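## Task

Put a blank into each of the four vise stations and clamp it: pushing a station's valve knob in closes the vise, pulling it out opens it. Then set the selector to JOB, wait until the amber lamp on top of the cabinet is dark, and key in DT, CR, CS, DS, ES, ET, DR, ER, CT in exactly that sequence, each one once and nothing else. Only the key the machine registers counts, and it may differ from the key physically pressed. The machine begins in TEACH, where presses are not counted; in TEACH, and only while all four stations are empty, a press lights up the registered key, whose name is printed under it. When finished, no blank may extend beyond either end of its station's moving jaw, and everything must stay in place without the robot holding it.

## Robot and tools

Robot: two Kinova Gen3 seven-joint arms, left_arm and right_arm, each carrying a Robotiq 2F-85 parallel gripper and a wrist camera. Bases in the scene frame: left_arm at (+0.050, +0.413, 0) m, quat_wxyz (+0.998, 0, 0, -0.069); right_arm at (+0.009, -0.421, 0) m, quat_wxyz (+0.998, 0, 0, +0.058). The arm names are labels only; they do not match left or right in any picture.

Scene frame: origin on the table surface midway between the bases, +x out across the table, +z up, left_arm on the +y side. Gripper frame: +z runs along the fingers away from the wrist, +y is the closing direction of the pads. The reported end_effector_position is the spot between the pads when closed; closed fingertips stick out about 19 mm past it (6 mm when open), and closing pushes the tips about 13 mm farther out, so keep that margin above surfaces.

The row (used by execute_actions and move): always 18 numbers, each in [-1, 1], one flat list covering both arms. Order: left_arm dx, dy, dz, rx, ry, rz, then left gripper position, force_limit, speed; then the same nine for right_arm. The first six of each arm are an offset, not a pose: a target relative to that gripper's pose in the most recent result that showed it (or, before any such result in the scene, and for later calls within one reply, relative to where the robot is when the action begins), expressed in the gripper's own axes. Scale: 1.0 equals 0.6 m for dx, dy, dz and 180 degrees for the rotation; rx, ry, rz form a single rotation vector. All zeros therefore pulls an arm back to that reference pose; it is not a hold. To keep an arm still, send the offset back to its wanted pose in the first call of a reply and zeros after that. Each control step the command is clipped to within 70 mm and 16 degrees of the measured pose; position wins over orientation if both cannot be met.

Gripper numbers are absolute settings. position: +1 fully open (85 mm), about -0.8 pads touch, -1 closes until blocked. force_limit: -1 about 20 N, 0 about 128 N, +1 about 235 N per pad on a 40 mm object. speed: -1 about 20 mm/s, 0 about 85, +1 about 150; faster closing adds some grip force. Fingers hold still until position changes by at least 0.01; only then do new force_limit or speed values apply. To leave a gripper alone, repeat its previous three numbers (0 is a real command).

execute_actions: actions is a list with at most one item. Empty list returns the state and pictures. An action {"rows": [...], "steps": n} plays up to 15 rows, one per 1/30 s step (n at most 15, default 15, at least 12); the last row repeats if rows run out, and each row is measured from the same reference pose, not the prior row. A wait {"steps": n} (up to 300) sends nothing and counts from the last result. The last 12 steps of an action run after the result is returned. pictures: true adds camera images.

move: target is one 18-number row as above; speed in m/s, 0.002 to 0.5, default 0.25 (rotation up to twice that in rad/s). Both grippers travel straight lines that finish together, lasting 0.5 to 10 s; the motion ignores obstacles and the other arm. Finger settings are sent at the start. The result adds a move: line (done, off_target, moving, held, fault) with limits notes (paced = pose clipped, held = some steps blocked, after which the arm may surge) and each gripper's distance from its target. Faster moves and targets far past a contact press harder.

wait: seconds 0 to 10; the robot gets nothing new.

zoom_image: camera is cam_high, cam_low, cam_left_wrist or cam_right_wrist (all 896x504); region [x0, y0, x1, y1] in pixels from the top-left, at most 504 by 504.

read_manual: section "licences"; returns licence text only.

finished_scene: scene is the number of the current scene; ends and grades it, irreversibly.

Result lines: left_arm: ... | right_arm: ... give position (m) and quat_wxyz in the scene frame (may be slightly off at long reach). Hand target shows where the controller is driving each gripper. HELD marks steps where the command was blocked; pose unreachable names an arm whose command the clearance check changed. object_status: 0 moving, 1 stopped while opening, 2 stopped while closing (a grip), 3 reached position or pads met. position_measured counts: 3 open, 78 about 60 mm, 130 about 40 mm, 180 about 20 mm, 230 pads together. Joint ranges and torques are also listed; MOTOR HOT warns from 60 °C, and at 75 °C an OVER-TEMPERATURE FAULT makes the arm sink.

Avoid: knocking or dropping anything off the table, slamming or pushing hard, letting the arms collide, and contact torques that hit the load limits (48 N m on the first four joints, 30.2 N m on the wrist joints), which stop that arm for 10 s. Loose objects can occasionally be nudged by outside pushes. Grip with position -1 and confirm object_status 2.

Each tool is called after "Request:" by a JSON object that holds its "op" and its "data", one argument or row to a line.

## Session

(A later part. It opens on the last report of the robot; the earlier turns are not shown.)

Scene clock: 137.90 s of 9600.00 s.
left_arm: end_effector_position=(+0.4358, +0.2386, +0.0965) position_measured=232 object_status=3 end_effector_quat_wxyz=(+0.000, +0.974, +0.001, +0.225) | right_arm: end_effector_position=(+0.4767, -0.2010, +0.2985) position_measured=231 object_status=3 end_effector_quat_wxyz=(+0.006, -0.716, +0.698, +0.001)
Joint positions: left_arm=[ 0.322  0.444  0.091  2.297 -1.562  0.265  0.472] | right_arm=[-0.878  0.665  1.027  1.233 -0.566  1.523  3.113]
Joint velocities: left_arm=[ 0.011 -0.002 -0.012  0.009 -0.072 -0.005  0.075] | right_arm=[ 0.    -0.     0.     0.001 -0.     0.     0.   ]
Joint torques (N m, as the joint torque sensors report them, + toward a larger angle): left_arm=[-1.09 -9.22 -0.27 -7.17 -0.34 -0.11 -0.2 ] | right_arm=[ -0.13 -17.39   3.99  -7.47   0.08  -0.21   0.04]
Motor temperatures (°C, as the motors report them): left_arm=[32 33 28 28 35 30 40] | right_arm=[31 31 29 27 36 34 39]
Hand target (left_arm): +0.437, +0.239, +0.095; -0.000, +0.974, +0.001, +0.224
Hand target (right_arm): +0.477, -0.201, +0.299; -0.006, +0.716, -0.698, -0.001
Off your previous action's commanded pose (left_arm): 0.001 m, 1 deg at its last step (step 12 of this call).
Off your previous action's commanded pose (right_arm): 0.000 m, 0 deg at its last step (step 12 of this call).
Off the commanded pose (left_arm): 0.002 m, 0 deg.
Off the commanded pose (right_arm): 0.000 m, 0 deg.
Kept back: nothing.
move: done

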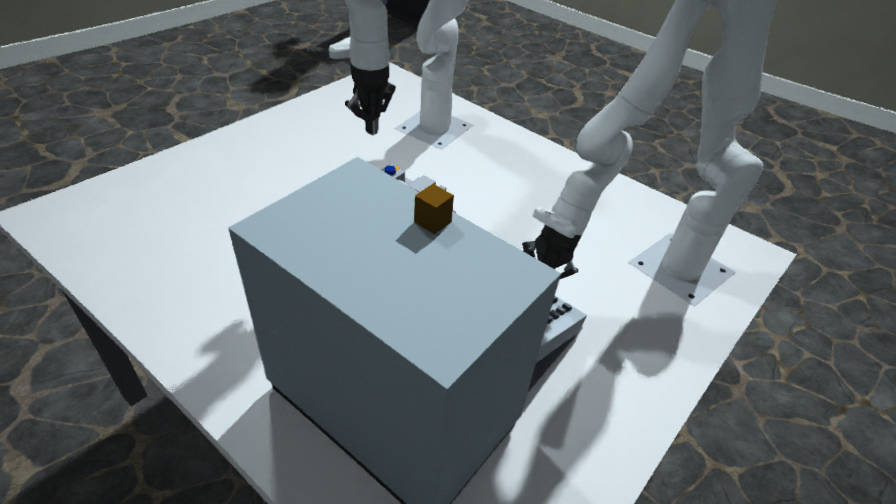

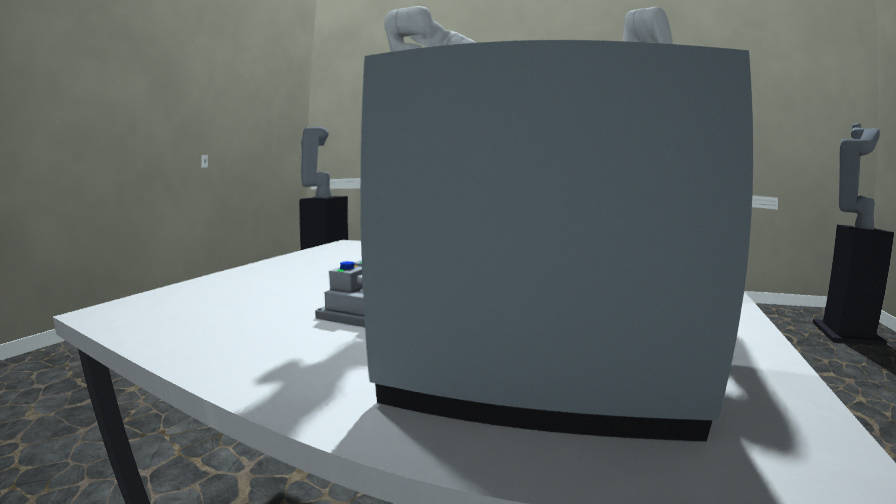

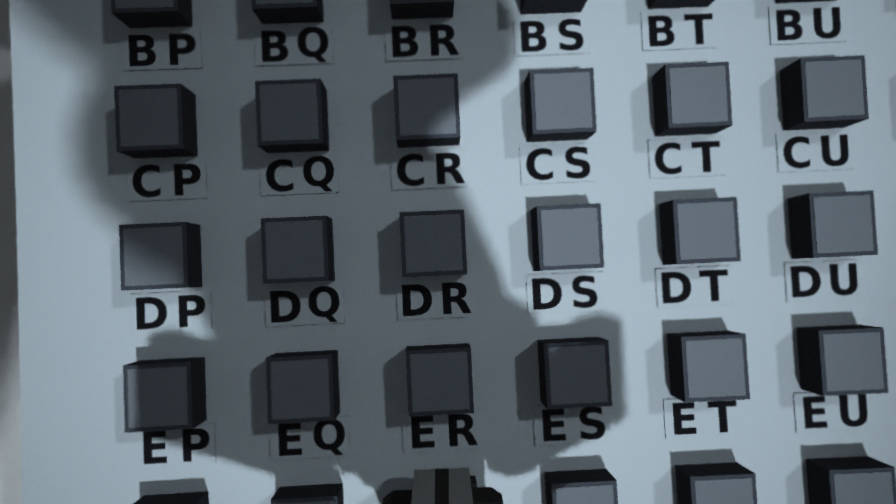

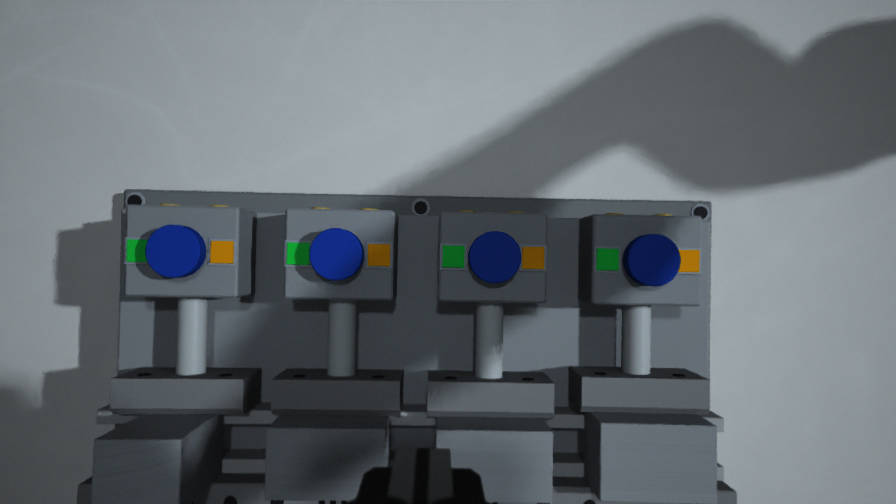

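Request:
{"op": "execute_actions", "data": {
  "actions": [
    {"rows":[[0,0,-0.01,0,0,0,-1,0,0,0,0,0,0,0,0,-1,-0.5,0.5],[0,0,-0.02,0,0,0,-1,0,0,0,0,0,0,0,0,-1,-0.5,0.5]],"steps":12}
  ]
}}

Request:
{"op": "move", "data": {
  "target": [0.118,0.112,0,0,0,0,-1,0,0,0,0,0,0,0,0,-1,-0.5,0.5],
  "speed": 0.15
}}

Request:
{"op": "move", "data": {
  "target": [0,0,0.0245,0,0,0,-1,0,0,0,0,0,0,0,0,-1,-0.5,0.5],
  "speed": 0.025
}}

Scene clock: 138.30 s of 9600.00 s.
left_arm: end_effector_position=(+0.4358, +0.2385, +0.0965) position_measured=232 object_status=3 end_effector_quat_wxyz=(+0.000, +0.974, +0.001, +0.226) | right_arm: end_effector_position=(+0.4767, -0.2010, +0.2985) position_measured=231 object_status=3 end_effector_quat_wxyz=(+0.006, -0.716, +0.698, +0.001)
Joint positions: left_arm=[ 0.323  0.444  0.09   2.298 -1.568  0.264  0.478] | right_arm=[-0.878  0.665  1.027  1.233 -0.566  1.523  3.113]
Joint velocities: left_arm=[ 0.001 -0.001  0.001  0.001  0.001 -0.     0.   ] | right_arm=[ 0.001 -0.    -0.     0.    -0.    -0.    -0.001]
Joint torques (N m, as the joint torque sensors report them, + toward a larger angle): left_arm=[-0.66 -9.12  0.08 -6.44 -0.29 -0.07  0.16] | right_arm=[ -0.3  -17.17   3.99  -7.29   0.12  -0.21   0.06]
Motor temperatures (°C, as the motors report them): left_arm=[32 33 28 28 35 30 40] | right_arm=[31 31 29 27 36 34 39]
Kept back: the last 12 steps of this action.
Steps of this call (steps 1 to 12: nothing new was sent). Readings (end_effector_position | what the end effector reports):
1: left_arm (+0.4358, +0.2386, +0.0965) | right_arm (+0.4767, -0.2010, +0.2985) | left_arm position_measured=232 object_status=3 | right_arm position_measured=231 object_status=3
2: left_arm (+0.4358, +0.2386, +0.0965) | right_arm (+0.4767, -0.2010, +0.2985) | left_arm position_measured=232 object_status=3 | right_arm position_measured=231 object_status=3
4: left_arm (+0.4358, +0.2386, +0.0965) | right_arm (+0.4767, -0.2010, +0.2985) | left_arm position_measured=232 object_status=3 | right_arm position_measured=231 object_status=3
8: left_arm (+0.4358, +0.2385, +0.0965) | right_arm (+0.4767, -0.2010, +0.2985) | left_arm position_measured=232 object_status=3 | right_arm position_measured=231 object_status=3
12: the state above

Scene clock: 139.90 s of 9600.00 s.
left_arm: end_effector_position=(+0.4936, +0.1713, +0.1384) position_measured=232 object_status=3 end_effector_quat_wxyz=(+0.000, +0.974, -0.000, +0.226) | right_arm: end_effector_position=(+0.4767, -0.2010, +0.2985) position_measured=231 object_status=3 end_effector_quat_wxyz=(+0.006, -0.716, +0.698, +0.001)
Joint positions: left_arm=[ 0.205  0.49   0.359  1.992 -1.003  0.513 -0.088] | right_arm=[-0.878  0.665  1.027  1.233 -0.566  1.523  3.113]
Joint velocities: left_arm=[-0.014  0.008  0.007 -0.012  0.018  0.013 -0.022] | right_arm=[0.001 0.    0.    0.001 0.001 0.001 0.   ]
Joint torques (N m, as the joint torque sensors report them, + toward a larger angle): left_arm=[  0.21 -15.76   1.87  -5.7   -0.43  -0.36  -0.12] | right_arm=[ -0.28 -17.41   3.96  -7.32   0.02  -0.22   0.11]
Motor temperatures (°C, as the motors report them): left_arm=[32 33 28 28 35 30 40] | right_arm=[31 31 29 27 36 34 39]
Hand target (left_arm): +0.494, +0.172, +0.138; +0.000, +0.974, +0.000, +0.225
Hand target (right_arm): +0.477, -0.201, +0.299; -0.006, +0.716, -0.698, -0.001
Off your previous action's commanded pose (left_arm): 0.001 m, 0 deg at its last step (step 12 of this call).
Off your previous action's commanded pose (right_arm): 0.000 m, 0 deg at its last step (step 12 of this call).
Off the commanded pose (left_arm): 0.001 m, 0 deg.
Off the commanded pose (right_arm): 0.000 m, 0 deg.
Kept back: nothing.
move: done

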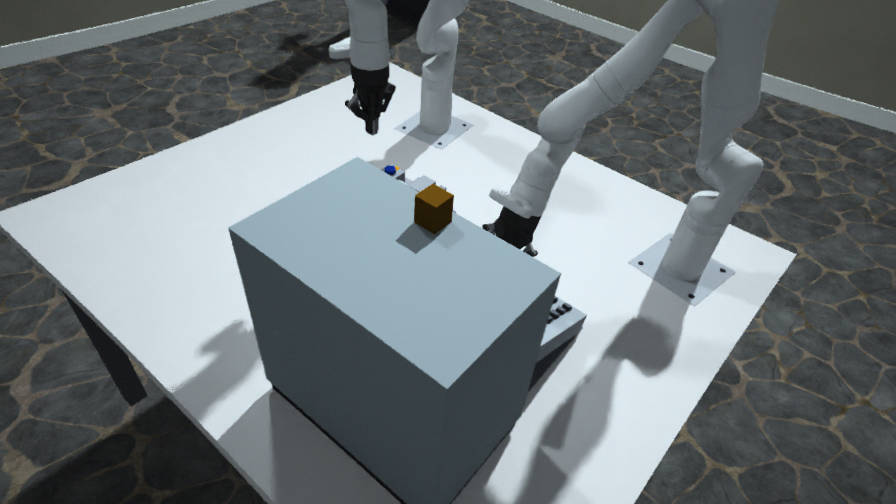

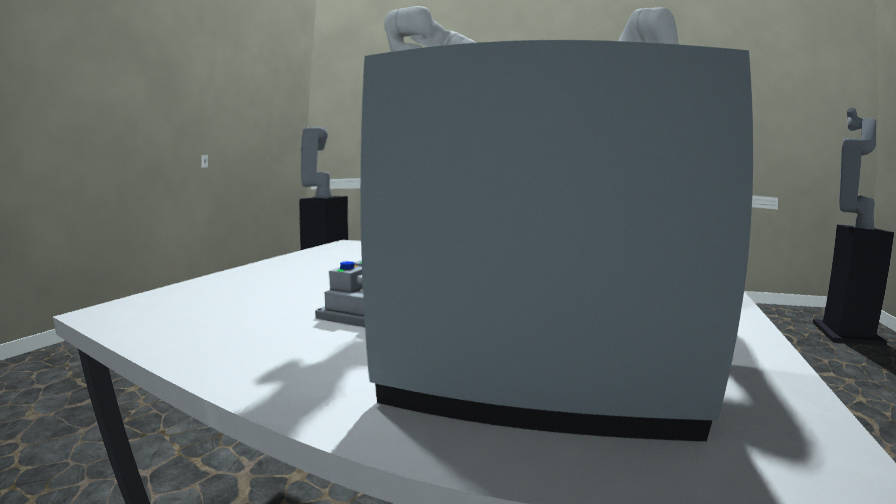

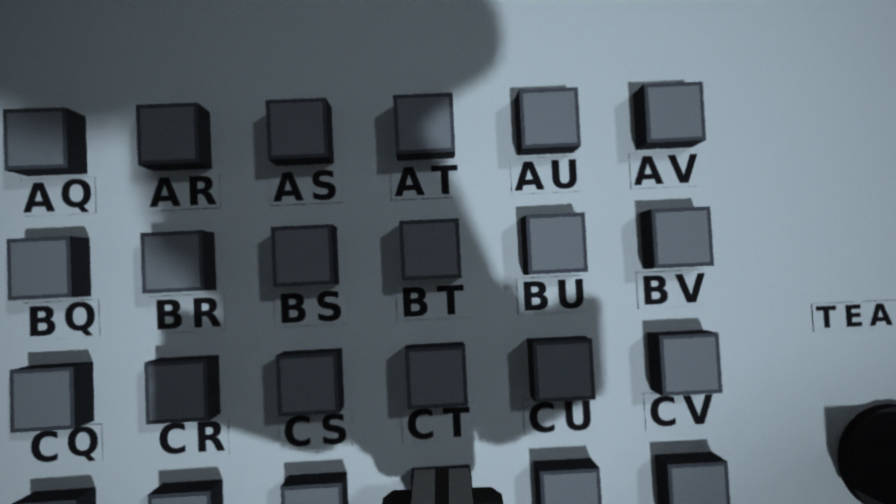

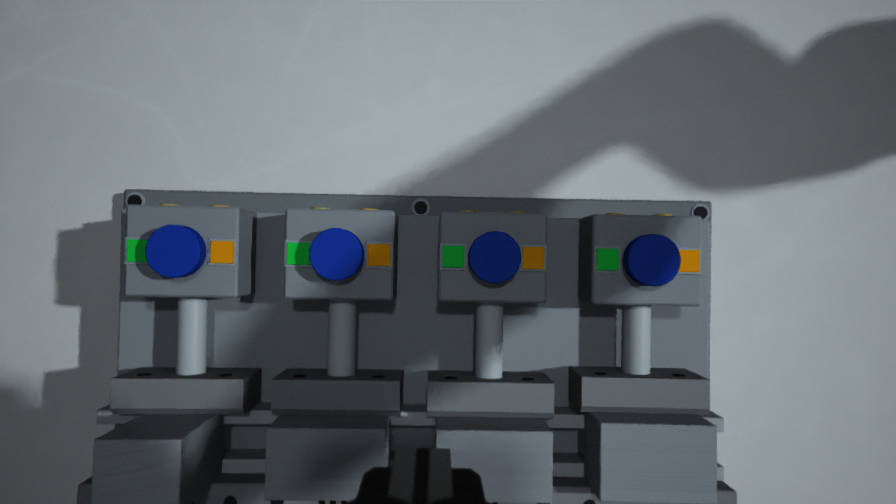

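Scene clock: 140.70 s of 9600.00 s.
left_arm: end_effector_position=(+0.4996, +0.1712, +0.1261) position_measured=232 object_status=3 end_effector_quat_wxyz=(+0.000, +0.974, -0.000, +0.226) | right_arm: end_effector_position=(+0.4767, -0.2010, +0.2985) position_measured=231 object_status=3 end_effector_quat_wxyz=(+0.006, -0.716, +0.698, +0.001)
Joint positions: left_arm=[ 0.222  0.521  0.328  1.989 -1.045  0.487 -0.051] | right_arm=[-0.878  0.665  1.027  1.233 -0.566  1.523  3.113]
Joint velocities: left_arm=[ 0.005  0.    -0.004  0.003 -0.008 -0.003  0.008] | right_arm=[ 0.001  0.     0.001  0.001 -0.    -0.     0.   ]
Joint torques (N m, as the joint torque sensors report them, + toward a larger angle): left_arm=[ -0.37 -15.08   1.45  -5.85  -0.04  -0.69   0.16] | right_arm=[ -0.4  -17.38   4.    -7.53   0.03  -0.23   0.01]
Motor temperatures (°C, as the motors report them): left_arm=[32 33 28 28 35 30 40] | right_arm=[31 31 29 27 36 34 39]
Hand target (left_arm): +0.500, +0.171, +0.125; +0.000, +0.974, -0.000, +0.226
Hand target (right_arm): +0.477, -0.201, +0.299; -0.006, +0.716, -0.698, -0.001
Off the commanded pose (left_arm): 0.001 m, 0 deg.
Off the commanded pose (right_arm): 0.000 m, 0 deg.
Kept back: nothing.
move: done

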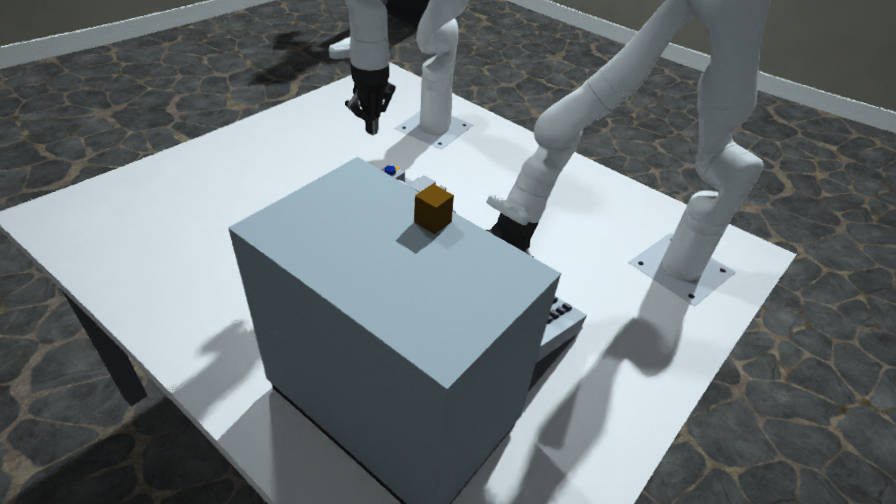

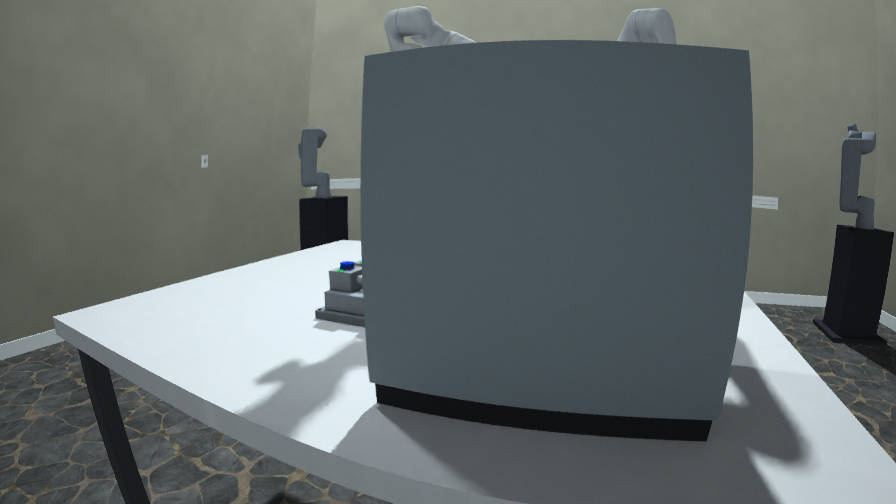

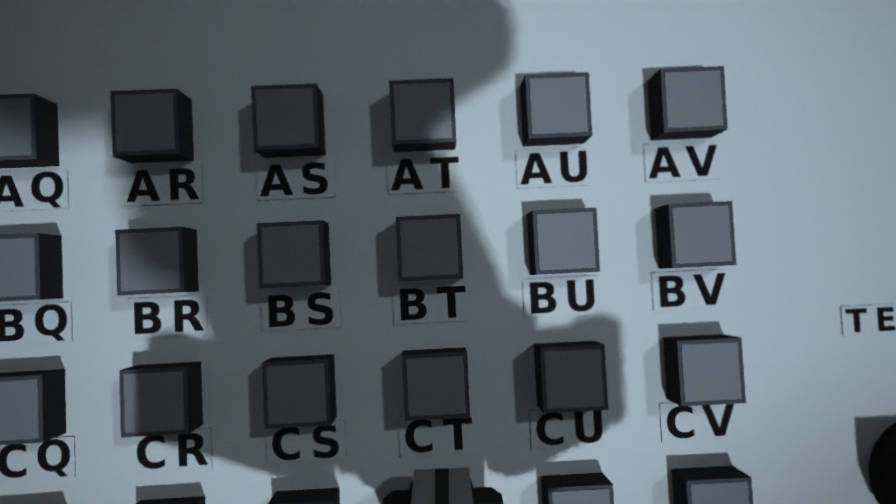

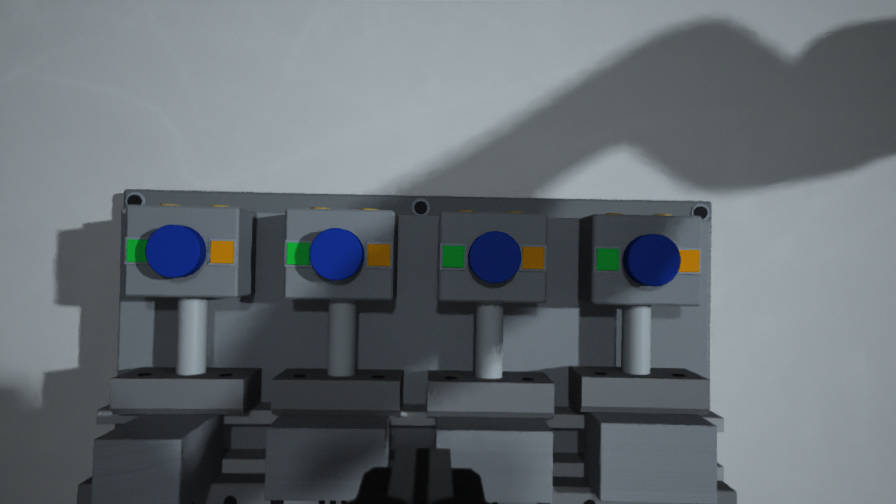

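Request:
{"op": "execute_actions", "data": {
  "actions": [
    {"rows":[[0,0,0.003,0,0,0,-1,0,0,0,0,0,0,0,0,-1,-0.5,0.5],[0,0,0.0045,0,0,0,-1,0,0,0,0,0,0,0,0,-1,-0.5,0.5]],"steps":12}
  ]
}}

Request:
{"op": "execute_actions", "data": {
  "actions": [
    {"steps":13}
  ]
}}

Request:
{"op": "move", "data": {
  "target": [0,0,-0.05,0,0,0,-1,0,0,0,0,0,0,0,0,-1,-0.5,0.5],
  "speed": 0.1
}}

Scene clock: 141.30 s of 9600.00 s.
left_arm: end_effector_position=(+0.4996, +0.1712, +0.1261) position_measured=232 object_status=3 end_effector_quat_wxyz=(+0.000, +0.974, -0.000, +0.226) | right_arm: end_effector_position=(+0.4767, -0.2010, +0.2985) position_measured=231 object_status=3 end_effector_quat_wxyz=(+0.006, -0.716, +0.698, +0.001)
Joint positions: left_arm=[ 0.222  0.521  0.327  1.989 -1.045  0.487 -0.051] | right_arm=[-0.878  0.665  1.027  1.233 -0.566  1.523  3.113]
Joint velocities: left_arm=[ 0.001  0.    -0.    -0.001 -0.001  0.001 -0.   ] | right_arm=[-0.002  0.    -0.001 -0.     0.    -0.    -0.   ]
Joint torques (N m, as the joint torque sensors report them, + toward a larger angle): left_arm=[ -0.29 -14.81   1.41  -6.17  -0.41  -0.78   0.14] | right_arm=[ -0.42 -17.38   4.03  -7.39   0.    -0.22   0.06]
Motor temperatures (°C, as the motors report them): left_arm=[32 33 28 28 35 30 40] | right_arm=[31 31 29 27 36 34 39]
Kept back: the last 12 steps of this action.
Steps of this call (steps 1 to 18: nothing new was sent). Readings (end_effector_position | what the end effector reports):
1: left_arm (+0.4996, +0.1712, +0.1261) | right_arm (+0.4767, -0.2010, +0.2985) | left_arm position_measured=232 object_status=3 | right_arm position_measured=231 object_status=3
2: left_arm (+0.4996, +0.1712, +0.1261) | right_arm (+0.4767, -0.2010, +0.2985) | left_arm position_measured=232 object_status=3 | right_arm position_measured=231 object_status=3
4: left_arm (+0.4996, +0.1712, +0.1261) | right_arm (+0.4767, -0.2010, +0.2985) | left_arm position_measured=232 object_status=3 | right_arm position_measured=231 object_status=3
8: left_arm (+0.4996, +0.1712, +0.1261) | right_arm (+0.4767, -0.2010, +0.2985) | left_arm position_measured=232 object_status=3 | right_arm position_measured=231 object_status=3
18: the state above

Scene clock: 141.73 s of 9600.00 s.
left_arm: end_effector_position=(+0.4997, +0.1712, +0.1260) position_measured=232 object_status=3 end_effector_quat_wxyz=(+0.000, +0.974, -0.001, +0.227) | right_arm: end_effector_position=(+0.4767, -0.2010, +0.2985) position_measured=231 object_status=3 end_effector_quat_wxyz=(+0.006, -0.716, +0.698, +0.001)
Joint positions: left_arm=[ 0.226  0.521  0.324  1.991 -1.051  0.485 -0.044] | right_arm=[-0.878  0.665  1.027  1.233 -0.566  1.523  3.113]
Joint velocities: left_arm=[ 0.     0.     0.     0.    -0.001 -0.     0.001] | right_arm=[-0.001 -0.     0.001 -0.001  0.     0.     0.001]
Joint torques (N m, as the joint torque sensors report them, + toward a larger angle): left_arm=[ -1.15 -12.05   0.64  -7.51  -0.89  -1.65   0.44] | right_arm=[ -0.23 -17.46   3.8   -7.41   0.11  -0.17  -0.03]
Motor temperatures (°C, as the motors report them): left_arm=[32 33 28 28 35 30 40] | right_arm=[31 31 29 27 36 34 39]
Hand target (left_arm): +0.501, +0.171, +0.124; +0.000, +0.974, -0.000, +0.226
Hand target (right_arm): +0.477, -0.201, +0.299; -0.006, +0.716, -0.698, -0.001
Off the commanded pose (left_arm): 0.003 m, 0 deg.
Off the commanded pose (right_arm): 0.000 m, 0 deg.
Kept back: nothing.
Steps of this call (steps 1 to 12: the last 12 steps of your previous action; step 13: nothing new was sent). Readings (end_effector_position | what the end effector reports):
1: left_arm (+0.4996, +0.1712, +0.1260) | right_arm (+0.4767, -0.2010, +0.2985) | left_arm position_measured=232 object_status=3 | right_arm position_measured=231 object_status=3
2: left_arm (+0.4997, +0.1712, +0.1259) | right_arm (+0.4767, -0.2010, +0.2985) | left_arm position_measured=232 object_status=3 | right_arm position_measured=231 object_status=3
4: left_arm (+0.4997, +0.1712, +0.1260) | right_arm (+0.4767, -0.2010, +0.2985) | left_arm position_measured=232 object_status=3 | right_arm position_measured=231 object_status=3
8: left_arm (+0.4997, +0.1712, +0.1260) | right_arm (+0.4767, -0.2010, +0.2985) | left_arm position_measured=232 object_status=3 | right_arm position_measured=231 object_status=3
13: the state above

Scene clock: 142.80 s of 9600.00 s.
left_arm: end_effector_position=(+0.4863, +0.1712, +0.1526) position_measured=232 object_status=3 end_effector_quat_wxyz=(+0.000, +0.974, -0.001, +0.227) | right_arm: end_effector_position=(+0.4767, -0.2010, +0.2985) position_measured=231 object_status=3 end_effector_quat_wxyz=(+0.006, -0.716, +0.698, +0.001)
Joint positions: left_arm=[ 0.194  0.454  0.386  1.997 -0.962  0.541 -0.121] | right_arm=[-0.878  0.665  1.027  1.233 -0.566  1.523  3.113]
Joint velocities: left_arm=[-0.003 -0.004  0.002 -0.001  0.004  0.002 -0.004] | right_arm=[ 0.001 -0.     0.    -0.     0.001 -0.001 -0.001]
Joint torques (N m, as the joint torque sensors report them, + toward a larger angle): left_arm=[  0.54 -16.     2.01  -6.13  -0.12  -0.41  -0.09] | right_arm=[ -0.21 -17.1    4.05  -7.36   0.05  -0.31  -0.09]
Motor temperatures (°C, as the motors report them): left_arm=[32 33 28 28 35 30 40] | right_arm=[31 31 29 27 36 34 39]
Hand target (left_arm): +0.486, +0.171, +0.153; +0.000, +0.974, -0.001, +0.227
Hand target (right_arm): +0.477, -0.201, +0.299; -0.006, +0.716, -0.698, -0.001
Off the commanded pose (left_arm): 0.000 m, 0 deg.
Off the commanded pose (right_arm): 0.000 m, 0 deg.
Kept back: nothing.
move: done

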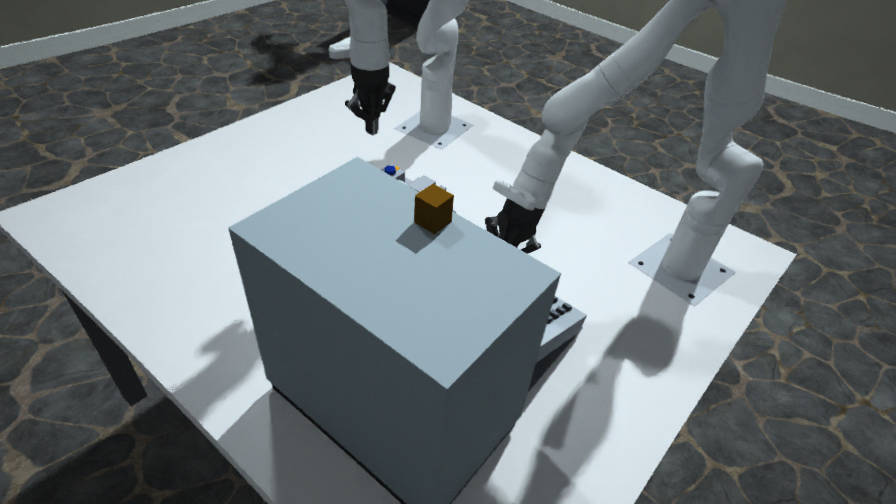

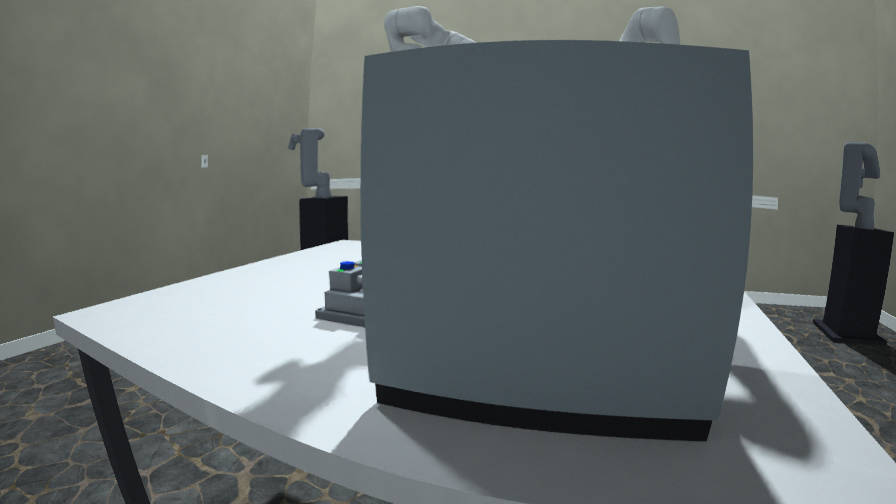

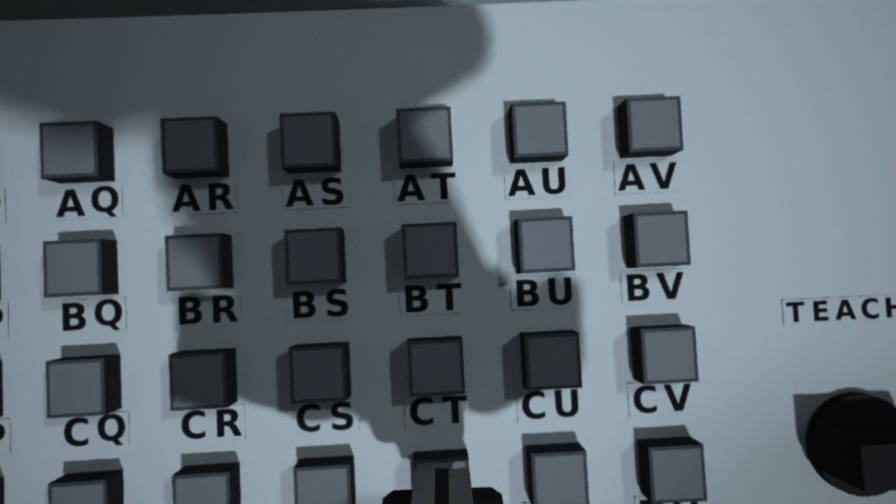

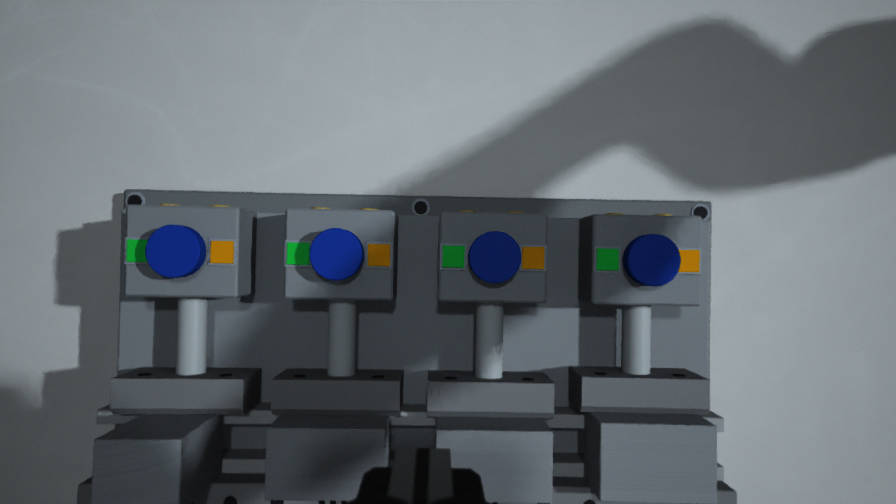

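Request:
{"op": "finished_scene", "data": {
  "scene": 1
}}

The scene is finished: the task was done.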